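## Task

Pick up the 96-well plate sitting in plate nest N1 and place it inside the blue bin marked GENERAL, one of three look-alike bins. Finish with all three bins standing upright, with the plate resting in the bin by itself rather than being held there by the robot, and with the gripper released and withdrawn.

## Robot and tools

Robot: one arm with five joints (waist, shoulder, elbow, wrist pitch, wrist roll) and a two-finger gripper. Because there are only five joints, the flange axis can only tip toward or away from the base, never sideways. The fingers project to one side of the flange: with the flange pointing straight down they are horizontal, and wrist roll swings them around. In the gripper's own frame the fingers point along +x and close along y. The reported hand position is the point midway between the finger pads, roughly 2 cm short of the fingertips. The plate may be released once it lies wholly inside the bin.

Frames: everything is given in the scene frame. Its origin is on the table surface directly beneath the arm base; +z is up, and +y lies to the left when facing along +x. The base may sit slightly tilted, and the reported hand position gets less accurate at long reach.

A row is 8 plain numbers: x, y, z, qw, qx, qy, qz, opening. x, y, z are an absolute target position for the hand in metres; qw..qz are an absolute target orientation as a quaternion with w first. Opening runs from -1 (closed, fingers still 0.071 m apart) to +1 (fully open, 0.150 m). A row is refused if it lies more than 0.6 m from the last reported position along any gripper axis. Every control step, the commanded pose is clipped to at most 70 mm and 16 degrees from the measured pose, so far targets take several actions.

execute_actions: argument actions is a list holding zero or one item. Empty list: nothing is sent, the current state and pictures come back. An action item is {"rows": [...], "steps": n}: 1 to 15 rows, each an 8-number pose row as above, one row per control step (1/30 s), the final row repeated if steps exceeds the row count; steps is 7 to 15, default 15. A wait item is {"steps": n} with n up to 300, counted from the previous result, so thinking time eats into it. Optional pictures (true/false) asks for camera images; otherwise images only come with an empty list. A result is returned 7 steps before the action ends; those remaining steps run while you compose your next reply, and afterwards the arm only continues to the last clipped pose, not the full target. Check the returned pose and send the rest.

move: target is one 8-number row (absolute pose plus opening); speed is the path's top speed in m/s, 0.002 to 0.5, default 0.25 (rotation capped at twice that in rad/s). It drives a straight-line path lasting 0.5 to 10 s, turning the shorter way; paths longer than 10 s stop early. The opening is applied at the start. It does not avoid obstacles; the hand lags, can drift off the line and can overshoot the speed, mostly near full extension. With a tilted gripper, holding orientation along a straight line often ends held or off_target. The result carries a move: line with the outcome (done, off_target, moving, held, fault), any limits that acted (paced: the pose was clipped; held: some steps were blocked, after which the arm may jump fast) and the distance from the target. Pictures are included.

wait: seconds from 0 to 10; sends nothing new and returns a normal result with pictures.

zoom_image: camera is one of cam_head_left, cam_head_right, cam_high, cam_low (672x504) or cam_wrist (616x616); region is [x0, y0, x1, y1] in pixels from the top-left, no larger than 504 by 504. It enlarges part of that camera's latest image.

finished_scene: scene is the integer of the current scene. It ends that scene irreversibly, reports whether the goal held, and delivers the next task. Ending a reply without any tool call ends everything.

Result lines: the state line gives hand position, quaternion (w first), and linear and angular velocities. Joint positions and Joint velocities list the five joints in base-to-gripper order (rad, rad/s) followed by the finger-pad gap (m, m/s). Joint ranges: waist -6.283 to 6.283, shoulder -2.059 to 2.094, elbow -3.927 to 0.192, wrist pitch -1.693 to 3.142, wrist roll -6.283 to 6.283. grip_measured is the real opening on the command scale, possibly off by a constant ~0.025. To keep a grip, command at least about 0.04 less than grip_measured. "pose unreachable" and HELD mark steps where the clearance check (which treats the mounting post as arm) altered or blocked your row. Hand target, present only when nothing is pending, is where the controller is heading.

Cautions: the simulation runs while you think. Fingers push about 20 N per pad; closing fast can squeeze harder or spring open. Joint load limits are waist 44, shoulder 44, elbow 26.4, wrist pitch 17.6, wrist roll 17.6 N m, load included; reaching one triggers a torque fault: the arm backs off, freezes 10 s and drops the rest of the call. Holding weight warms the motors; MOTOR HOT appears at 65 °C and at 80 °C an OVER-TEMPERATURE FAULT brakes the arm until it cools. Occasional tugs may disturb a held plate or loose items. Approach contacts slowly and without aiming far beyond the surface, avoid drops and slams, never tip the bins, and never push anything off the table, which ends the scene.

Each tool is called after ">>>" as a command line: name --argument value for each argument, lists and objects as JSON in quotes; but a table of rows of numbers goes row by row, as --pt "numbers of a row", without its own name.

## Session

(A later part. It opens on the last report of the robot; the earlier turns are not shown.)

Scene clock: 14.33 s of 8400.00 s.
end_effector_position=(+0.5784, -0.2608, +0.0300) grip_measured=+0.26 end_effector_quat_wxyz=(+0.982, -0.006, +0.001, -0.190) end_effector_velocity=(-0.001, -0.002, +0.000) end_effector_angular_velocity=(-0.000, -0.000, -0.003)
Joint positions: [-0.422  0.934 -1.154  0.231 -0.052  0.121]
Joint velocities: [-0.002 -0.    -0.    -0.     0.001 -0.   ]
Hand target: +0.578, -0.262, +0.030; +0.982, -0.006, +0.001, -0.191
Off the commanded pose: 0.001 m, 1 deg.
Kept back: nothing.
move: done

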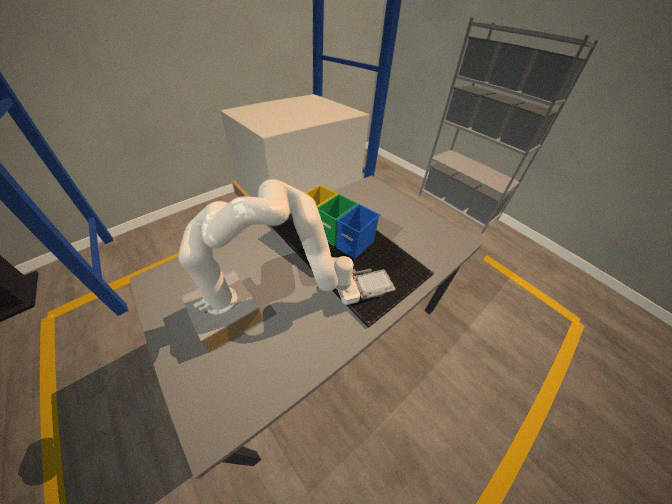

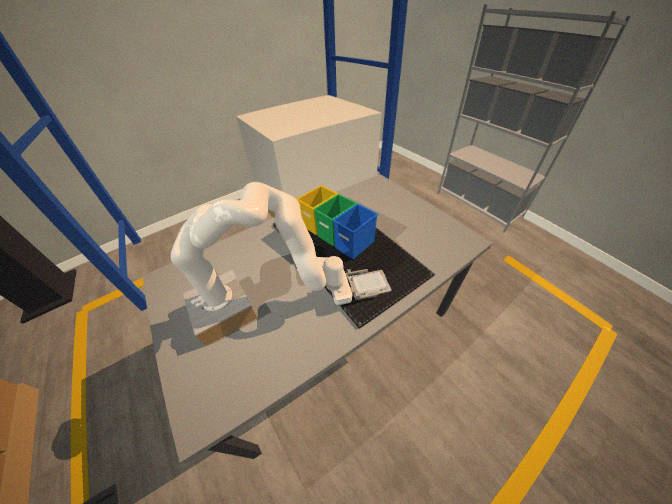

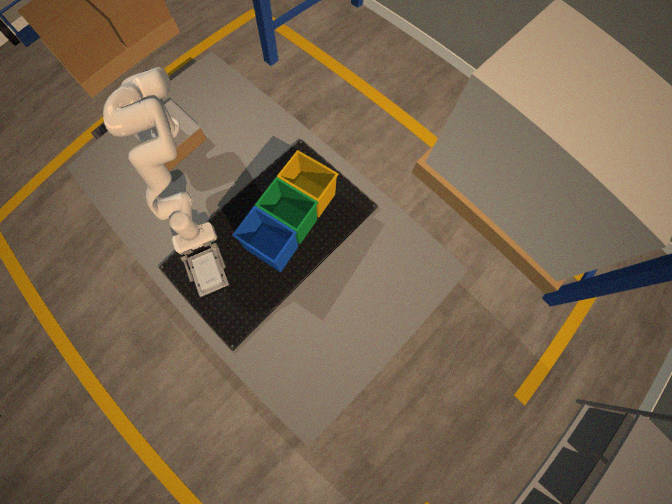

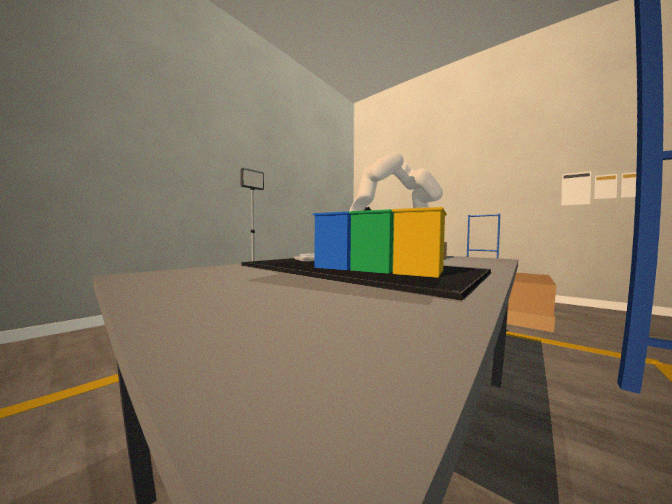

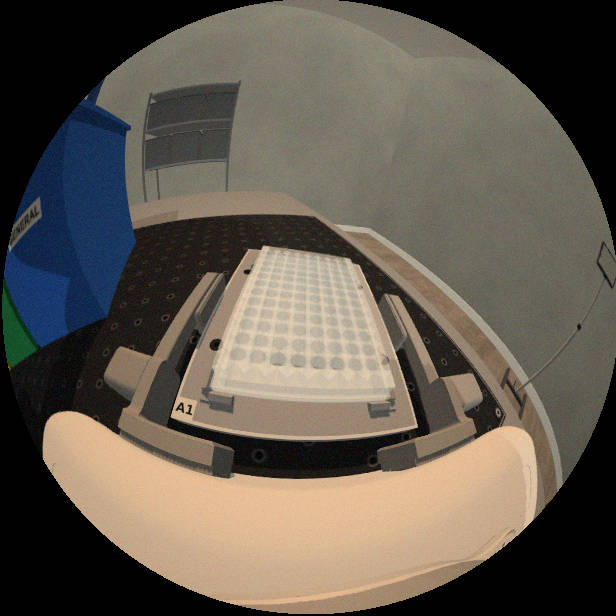

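Gripped the nest (0.121). Open, raise.

>>> move --target '[0.578,-0.2615,0.03,0.982,0,0,-0.191,0.4]'

>>> move --target '[0.578,-0.2615,0.039,0.982,0,0,-0.191,0.4]' --speed 0.03

>>> move --target '[0.578,-0.2615,0.039,0.982,0,0,-0.191,-0.75]'

Scene clock: 15.27 s of 8400.00 s.
end_effector_position=(+0.5775, -0.2624, +0.0299) grip_measured=+0.40 end_effector_quat_wxyz=(+0.981, -0.005, +0.001, -0.192) end_effector_velocity=(+0.001, +0.003, -0.001) end_effector_angular_velocity=(+0.001, +0.001, +0.007)
Joint positions: [-0.424  0.934 -1.154  0.231 -0.051  0.126]
Joint velocities: [ 0.004  0.001 -0.001  0.001 -0.003  0.   ]
Hand target: +0.578, -0.262, +0.030; +0.982, -0.006, +0.001, -0.191
Off the commanded pose: 0.001 m, 1 deg.
Kept back: nothing.
move: done

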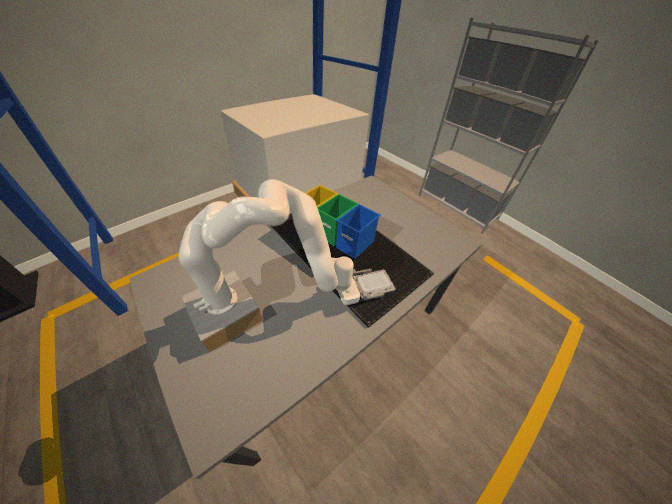

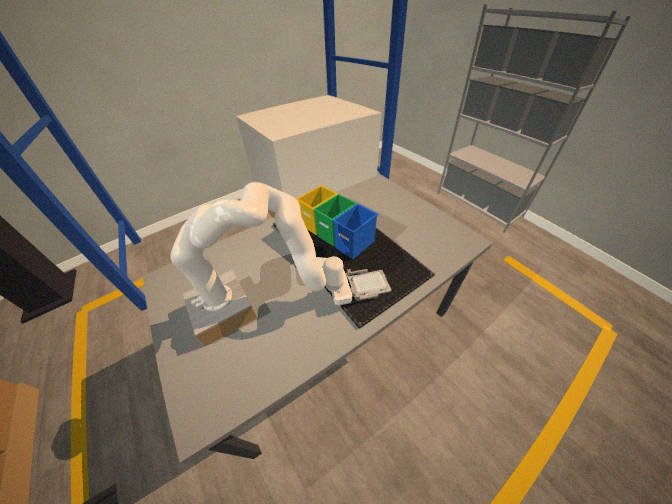

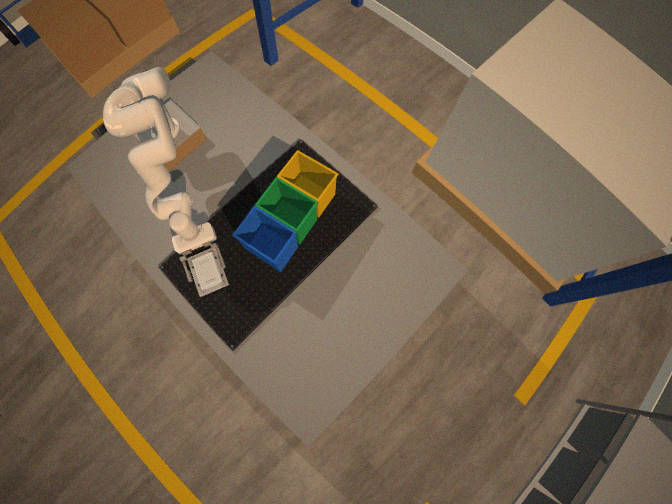

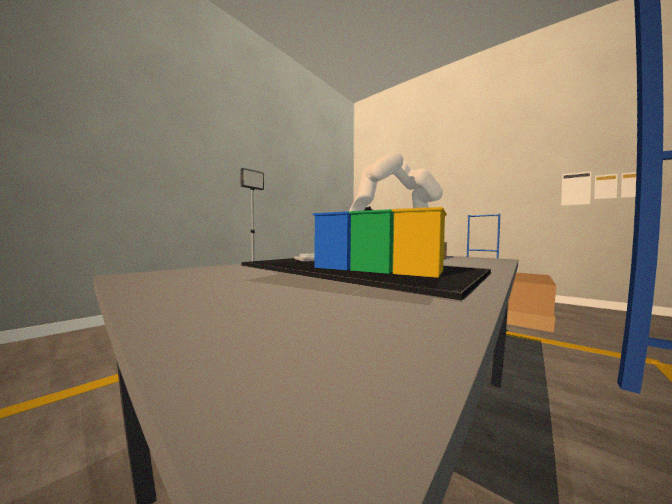

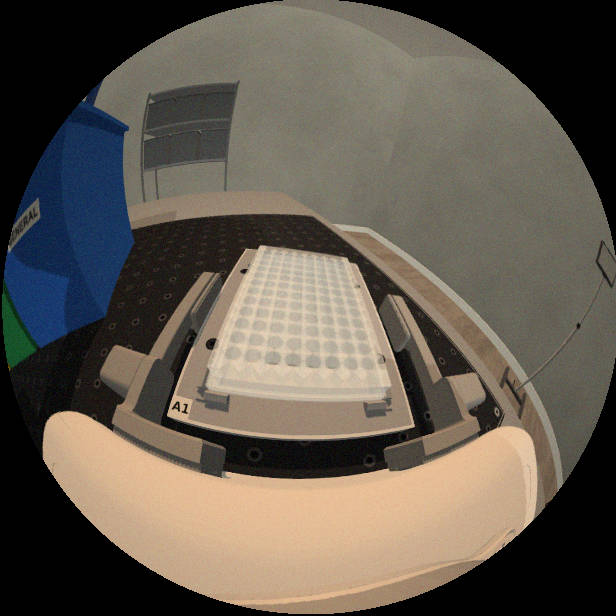

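Scene clock: 16.00 s of 8400.00 s.
end_effector_position=(+0.5780, -0.2615, +0.0389) grip_measured=+0.40 end_effector_quat_wxyz=(+0.982, -0.006, +0.001, -0.191) end_effector_velocity=(-0.001, +0.001, -0.001) end_effector_angular_velocity=(+0.002, +0.004, +0.001)
Joint positions: [-0.423  0.906 -1.138  0.243 -0.052  0.126]
Joint velocities: [ 0.    -0.002  0.004  0.003 -0.001 -0.   ]
Hand target: +0.578, -0.262, +0.039; +0.982, -0.006, +0.001, -0.191
Off the commanded pose: 0.000 m, 1 deg.
Kept back: nothing.
move: done

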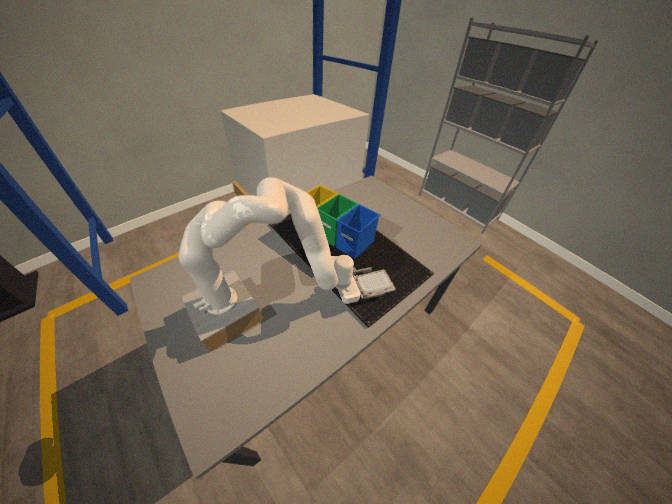

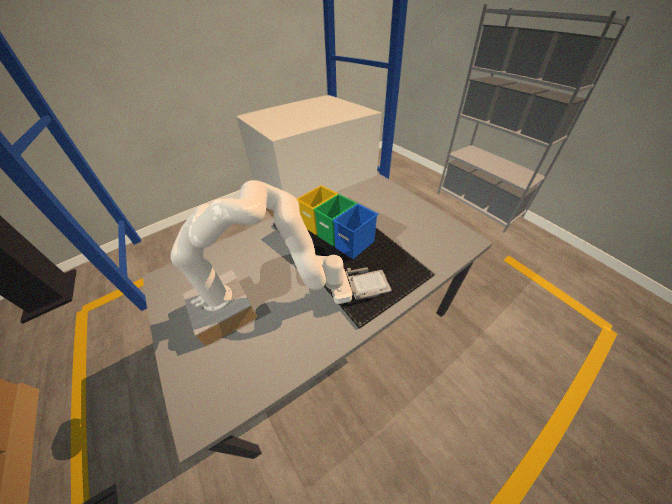

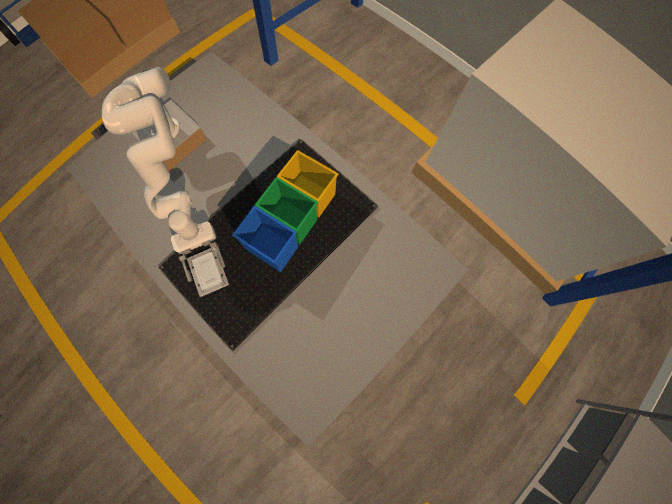

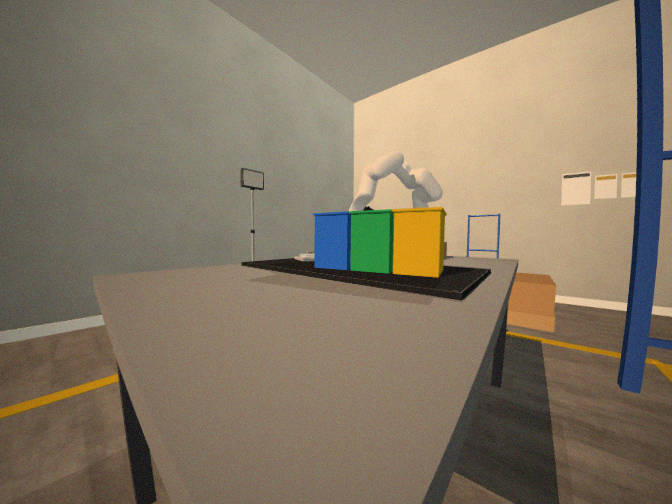

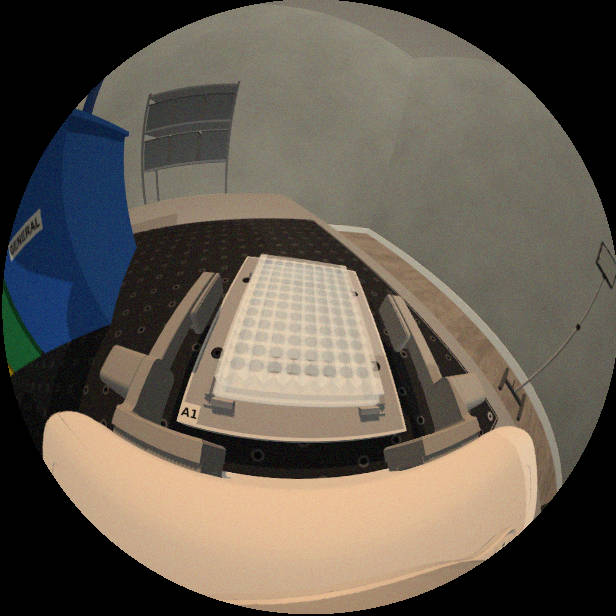

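Scene clock: 16.70 s of 8400.00 s.
end_effector_position=(+0.5782, -0.2609, +0.0389) grip_measured=-0.64 end_effector_quat_wxyz=(+0.982, -0.006, +0.001, -0.190) end_effector_velocity=(-0.001, -0.001, -0.000) end_effector_angular_velocity=(+0.000, +0.001, -0.003)
Joint positions: [-0.422  0.906 -1.138  0.243 -0.052  0.085]
Joint velocities: [-0.003 -0.     0.001  0.     0.     0.   ]
Hand target: +0.578, -0.262, +0.039; +0.982, -0.006, +0.001, -0.191
Off the commanded pose: 0.001 m, 1 deg.
Kept back: nothing.
move: done

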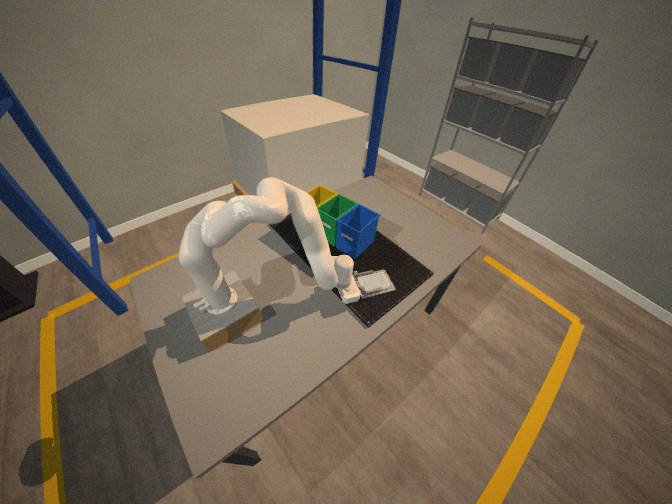

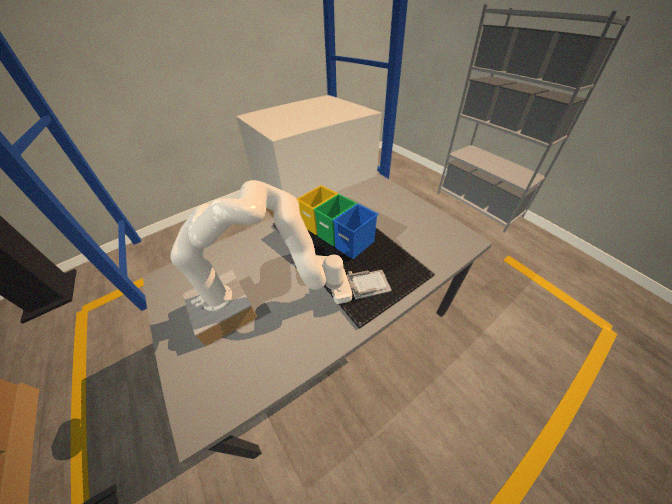

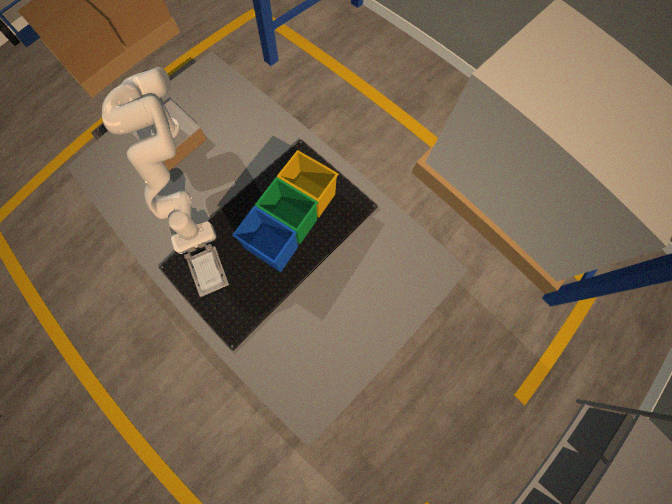

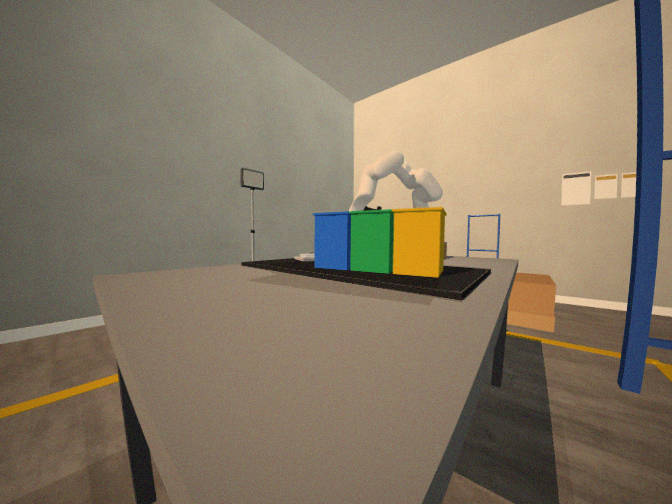

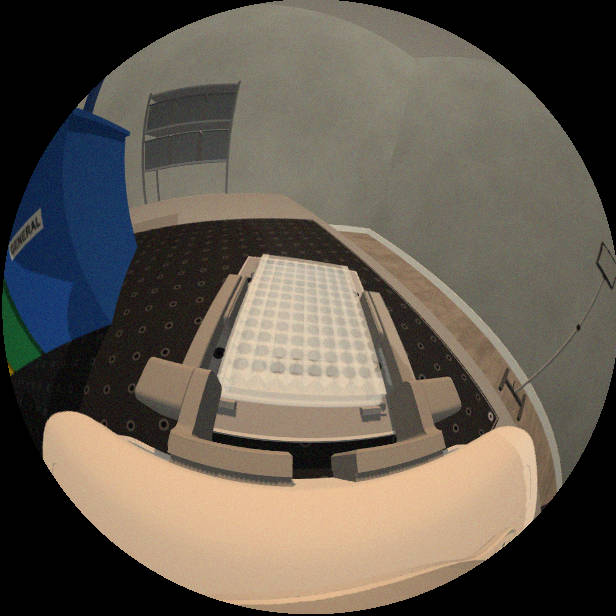

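>>> move --target '[0.56,-0.25,0.3,0.982,0,0,-0.191,-0.75]' --speed 0.15

Scene clock: 19.20 s of 8400.00 s.
end_effector_position=(+0.5599, -0.2500, +0.2994) grip_measured=-0.64 end_effector_quat_wxyz=(+0.982, -0.005, +0.002, -0.191) end_effector_velocity=(+0.000, +0.000, +0.003) end_effector_angular_velocity=(+0.000, +0.001, +0.001)
Joint positions: [-0.423  0.165 -0.931  0.779 -0.052  0.085]
Joint velocities: [ 0.001 -0.006 -0.003  0.01  -0.     0.   ]
Hand target: +0.560, -0.250, +0.300; +0.982, -0.006, +0.001, -0.191
Off the commanded pose: 0.001 m, 1 deg.
Kept back: nothing.
move: done

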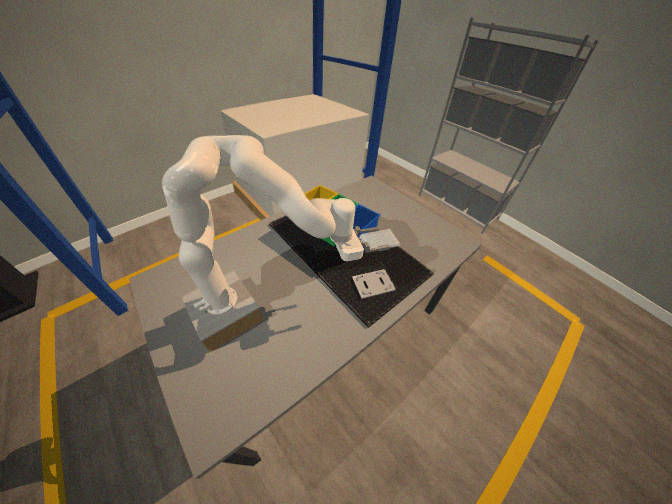

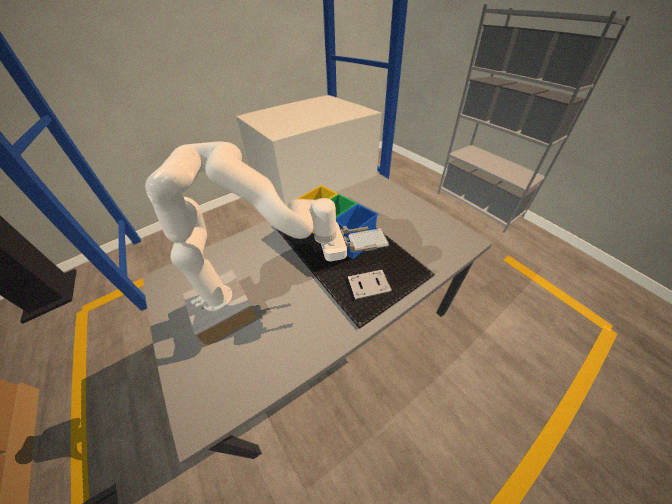

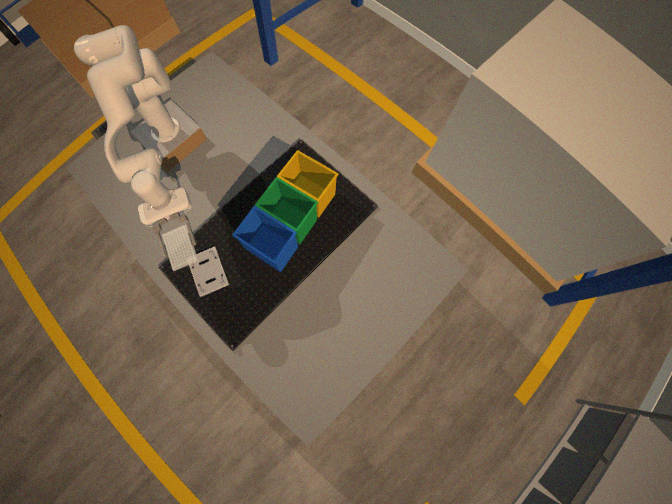

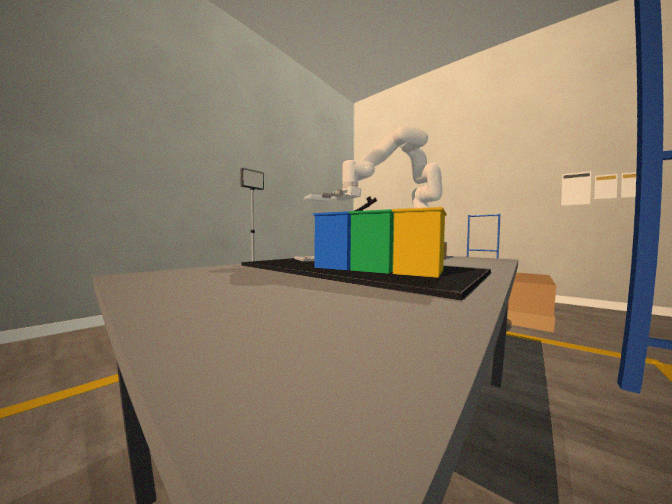

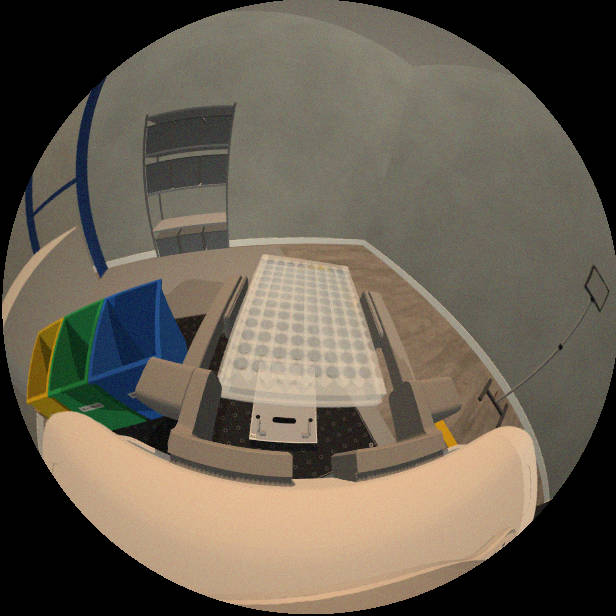

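>>> move --target '[0.68,-0.035,0.33,0.707,0.018,0.707,-0.018,-0.75]' --speed 0.15

Scene clock: 25.30 s of 8400.00 s.
end_effector_position=(+0.6780, -0.0346, +0.3294) grip_measured=-0.64 end_effector_quat_wxyz=(+0.941, +0.003, +0.339, -0.028) end_effector_velocity=(+0.001, +0.000, +0.000) end_effector_angular_velocity=(+0.021, -0.004, +0.018)
Joint positions: [-0.044  1.019 -2.701  2.379 -0.003  0.085]
Joint velocities: [-0.007  0.    -0.    -0.003 -0.033  0.   ]
Hand target: +0.678, -0.034, +0.329; +0.941, +0.004, +0.339, -0.026
Off the commanded pose: 0.002 m, 50 deg; orientation clipped at the last step of the last action.
elbow stopped short: the move would have taken joint 3 (elbow) straighter than the controller allows; a more bent joint 3 avoids this.
Kept back: nothing.
move: off_target; limits=paced

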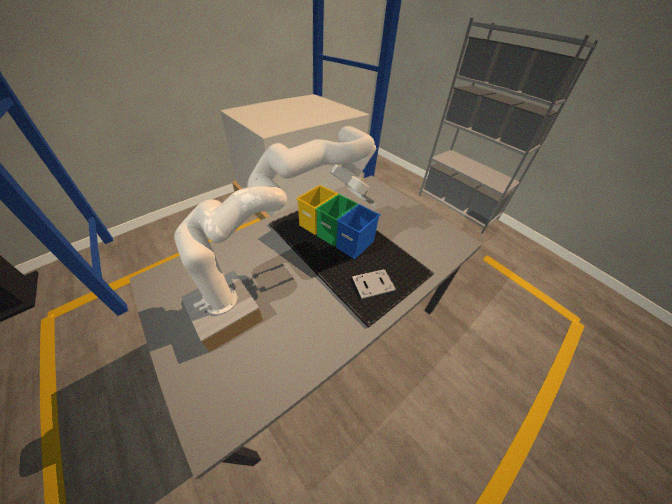

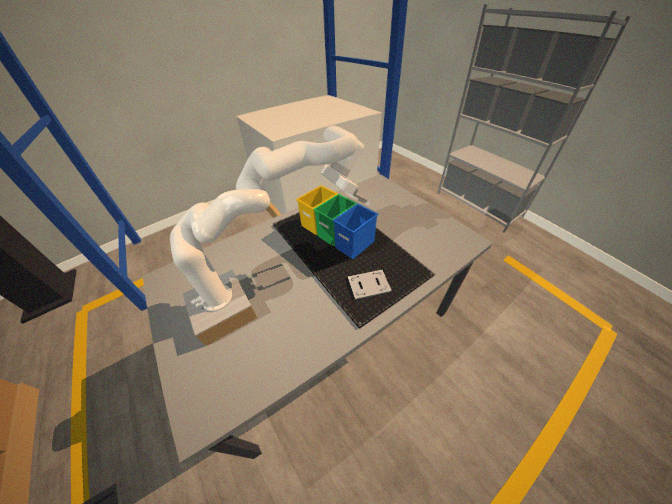

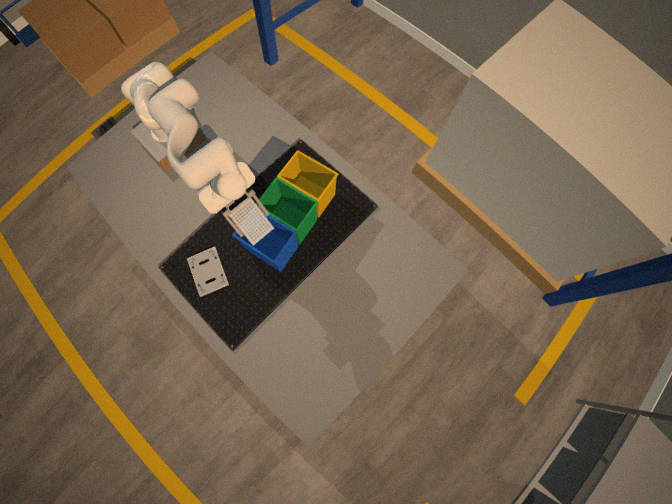

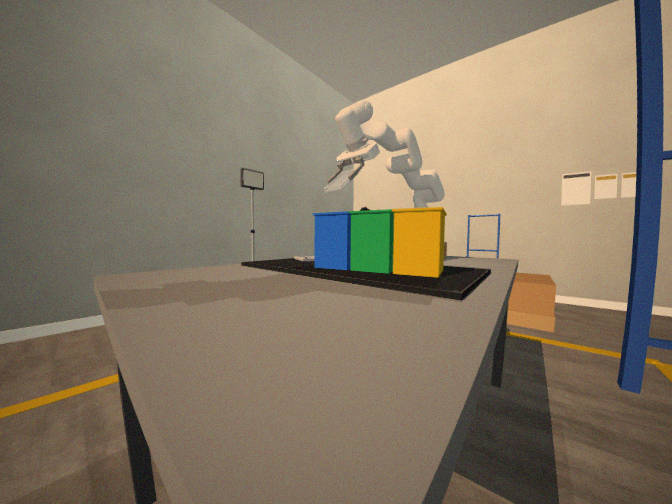

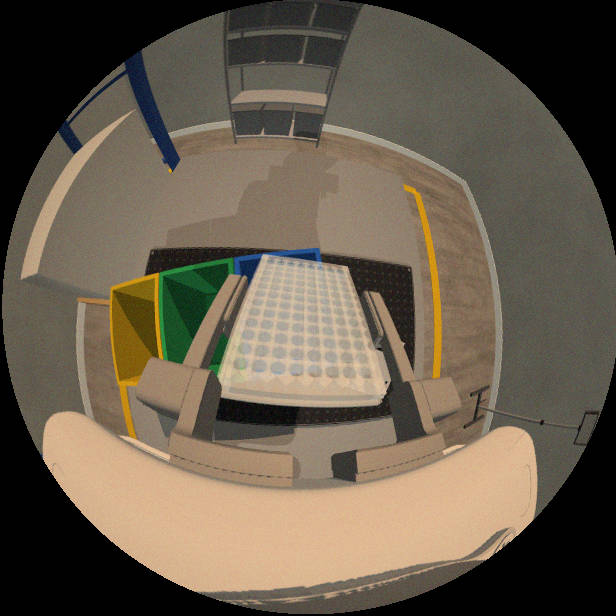

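>>> move --target '[0.62,-0.1,0.32,0.924,0,0,-0.383,-0.75]' --speed 0.15

>>> move --target '[0.5,-0.2,0.32,0.5,0,0,-0.866,-0.75]' --speed 0.15

>>> move --target '[0.42,-0.03,0.32,0.02,0,0,-1,-0.75]' --speed 0.15

Scene clock: 29.63 s of 8400.00 s.
end_effector_position=(+0.6210, -0.1002, +0.3204) grip_measured=-0.64 end_effector_quat_wxyz=(+0.924, -0.007, -0.003, -0.383) end_effector_velocity=(-0.000, -0.000, -0.000) end_effector_angular_velocity=(+0.000, -0.005, -0.004)
Joint positions: [ 0.016  0.275 -1.153  0.883  0.788  0.085]
Joint velocities: [ 0.001  0.     0.003 -0.008  0.005  0.   ]
Hand target: +0.621, -0.100, +0.320; +0.924, -0.007, -0.003, -0.383
Off the commanded pose: 0.001 m, 1 deg.
Kept back: nothing.
move: done

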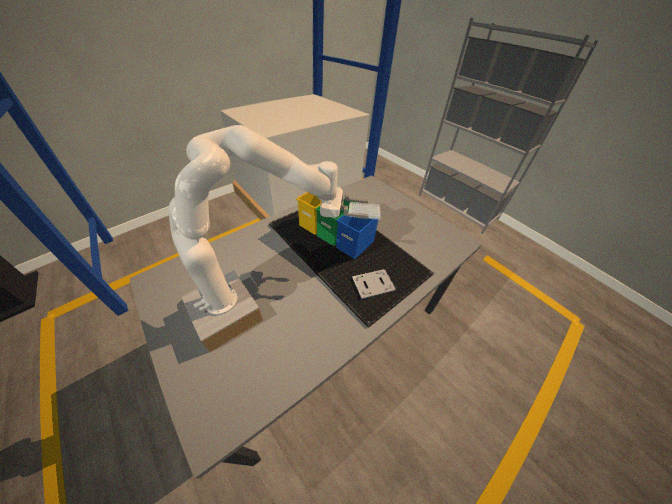

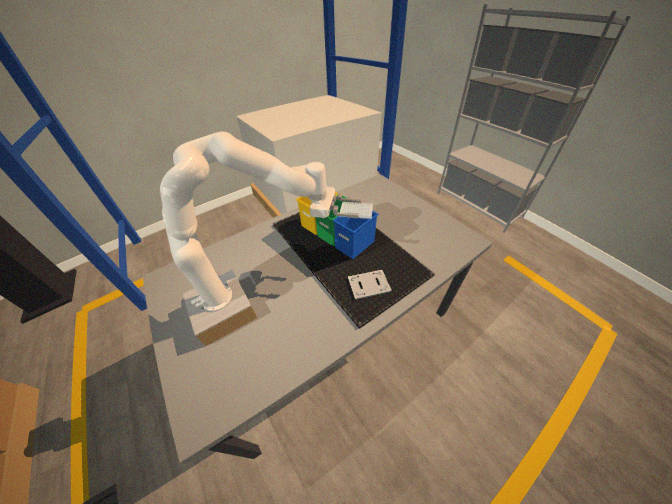

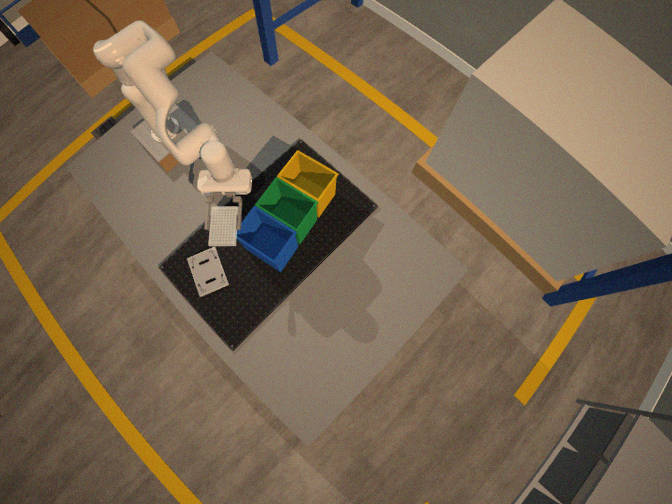

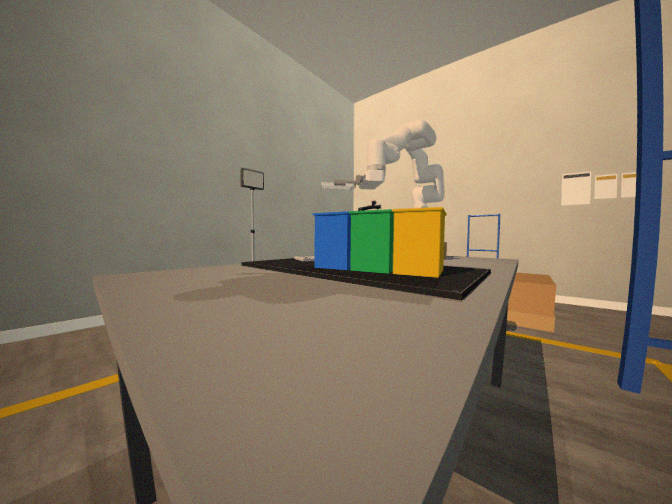

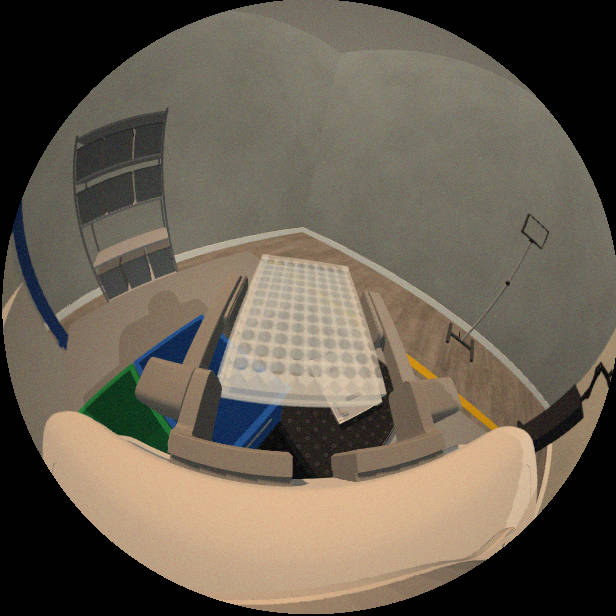

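Scene clock: 34.37 s of 8400.00 s.
end_effector_position=(+0.5002, -0.2005, +0.3199) grip_measured=-0.64 end_effector_quat_wxyz=(-0.500, +0.004, +0.006, +0.866) end_effector_velocity=(-0.001, -0.001, +0.000) end_effector_angular_velocity=(+0.000, -0.000, -0.009)
Joint positions: [-0.117  0.481 -1.451  0.977  1.964  0.085]
Joint velocities: [-0.003  0.001 -0.003  0.001  0.006 -0.   ]
Hand target: +0.500, -0.201, +0.320; -0.500, +0.004, +0.006, +0.866
Off the commanded pose: 0.001 m, 1 deg.
Kept back: nothing.
move: done

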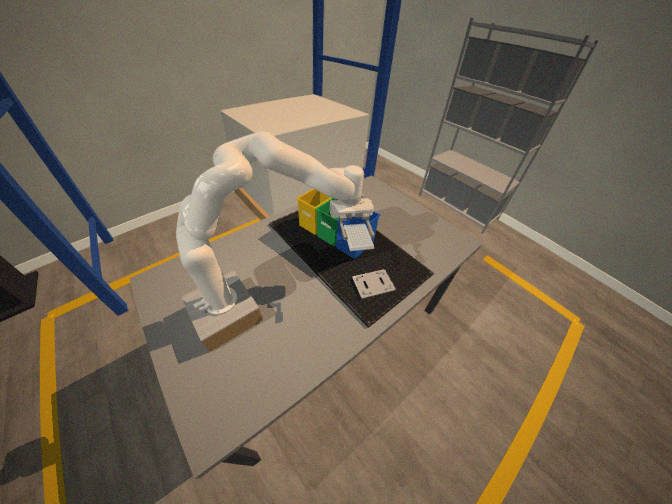

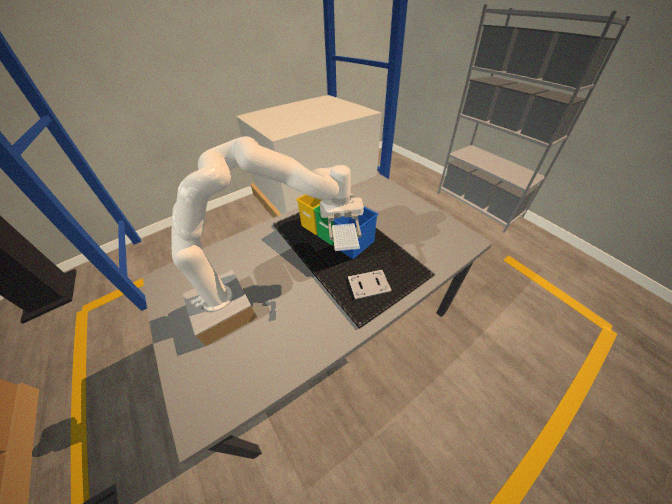

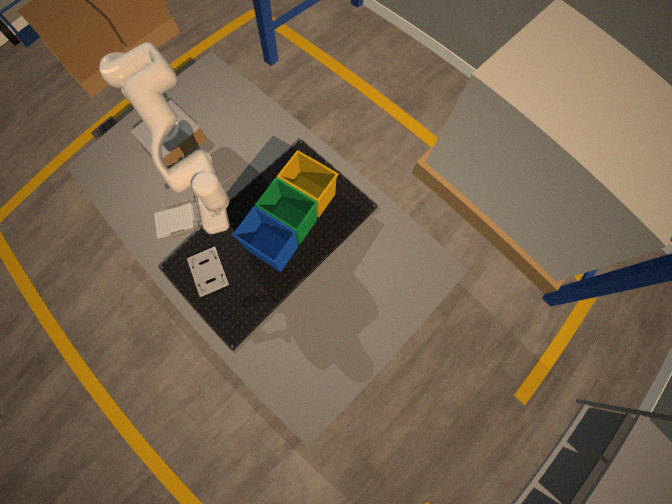

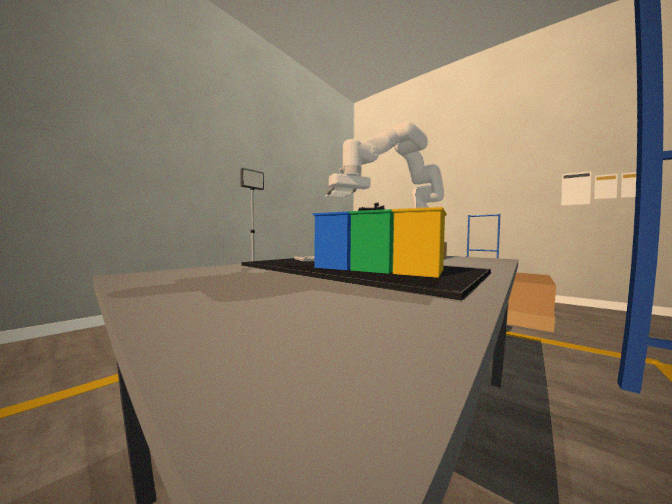

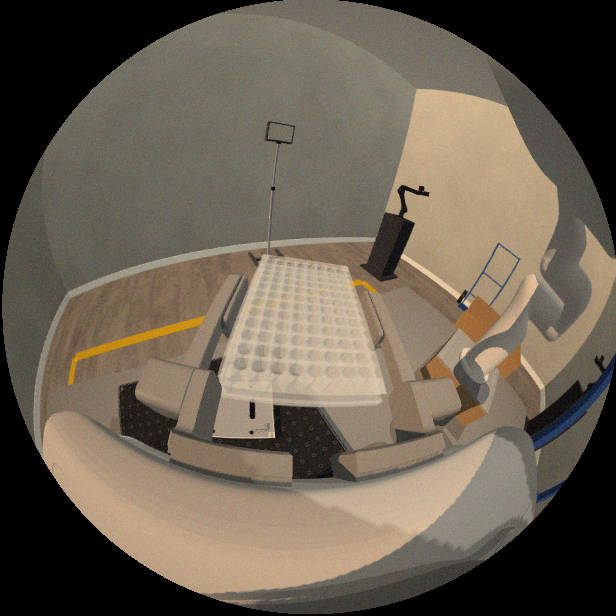

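Scene clock: 38.13 s of 8400.00 s.
end_effector_position=(+0.4195, -0.0303, +0.3200) grip_measured=-0.64 end_effector_quat_wxyz=(-0.020, +0.001, +0.007, +1.000) end_effector_velocity=(-0.001, +0.001, -0.000) end_effector_angular_velocity=(-0.000, -0.001, -0.006)
Joint positions: [-0.036  0.442 -1.398  0.962  3.053  0.085]
Joint velocities: [-0.001 -0.002  0.003 -0.002  0.005  0.   ]
Hand target: +0.419, -0.030, +0.320; -0.020, +0.000, +0.007, +1.000
Off the commanded pose: 0.001 m, 1 deg.
Kept back: nothing.
move: done

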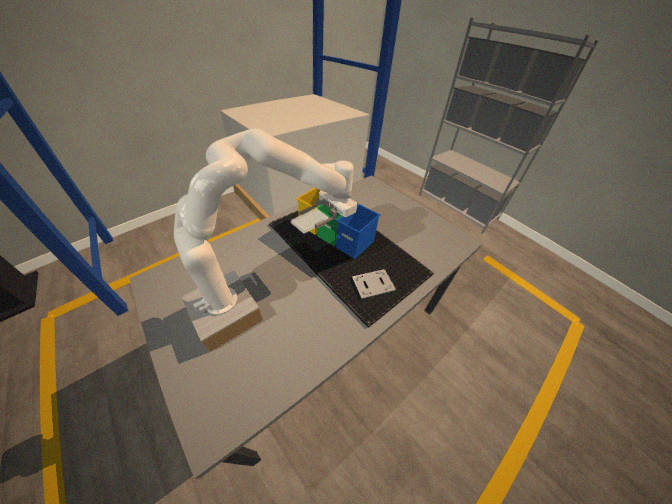

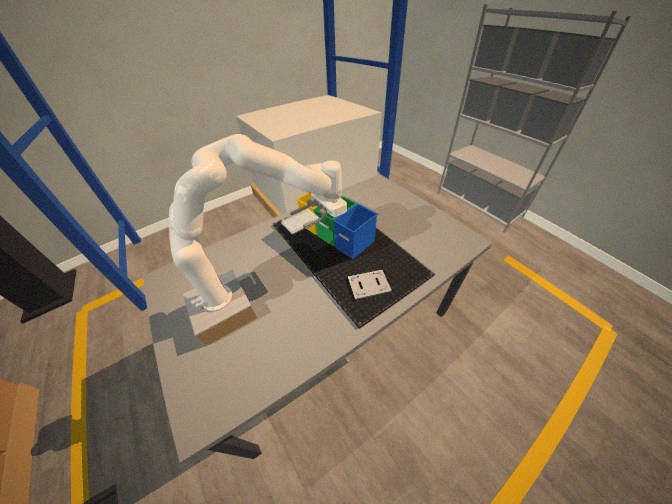

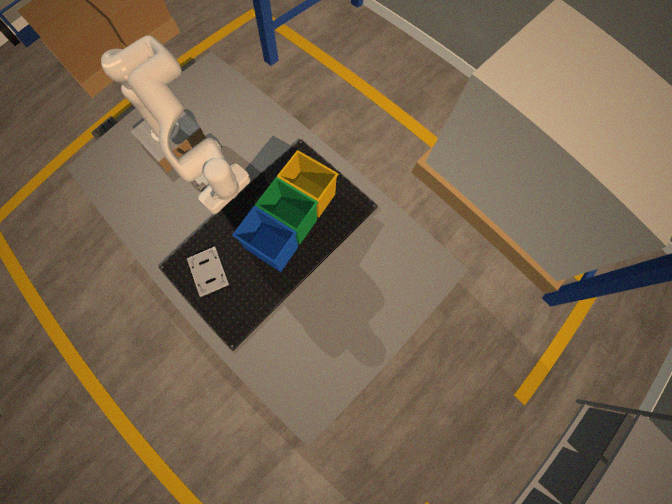

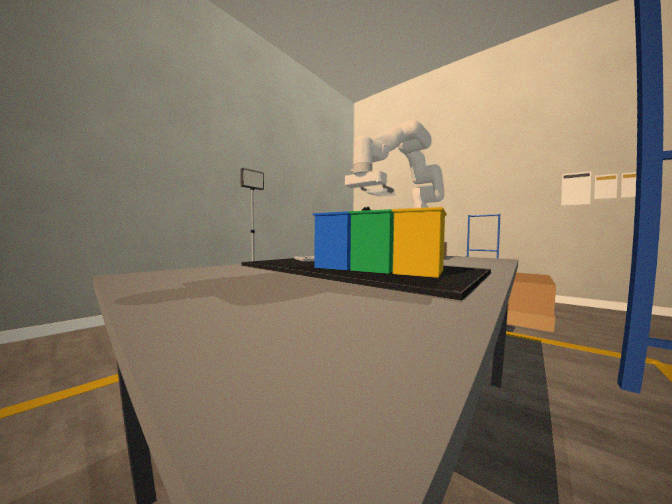

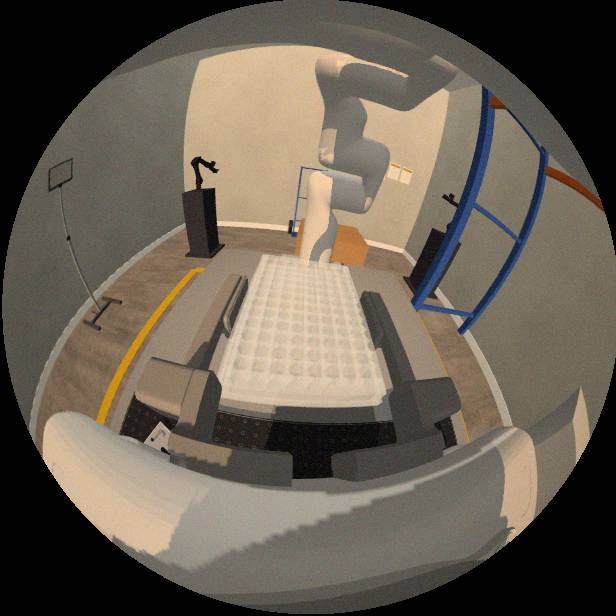

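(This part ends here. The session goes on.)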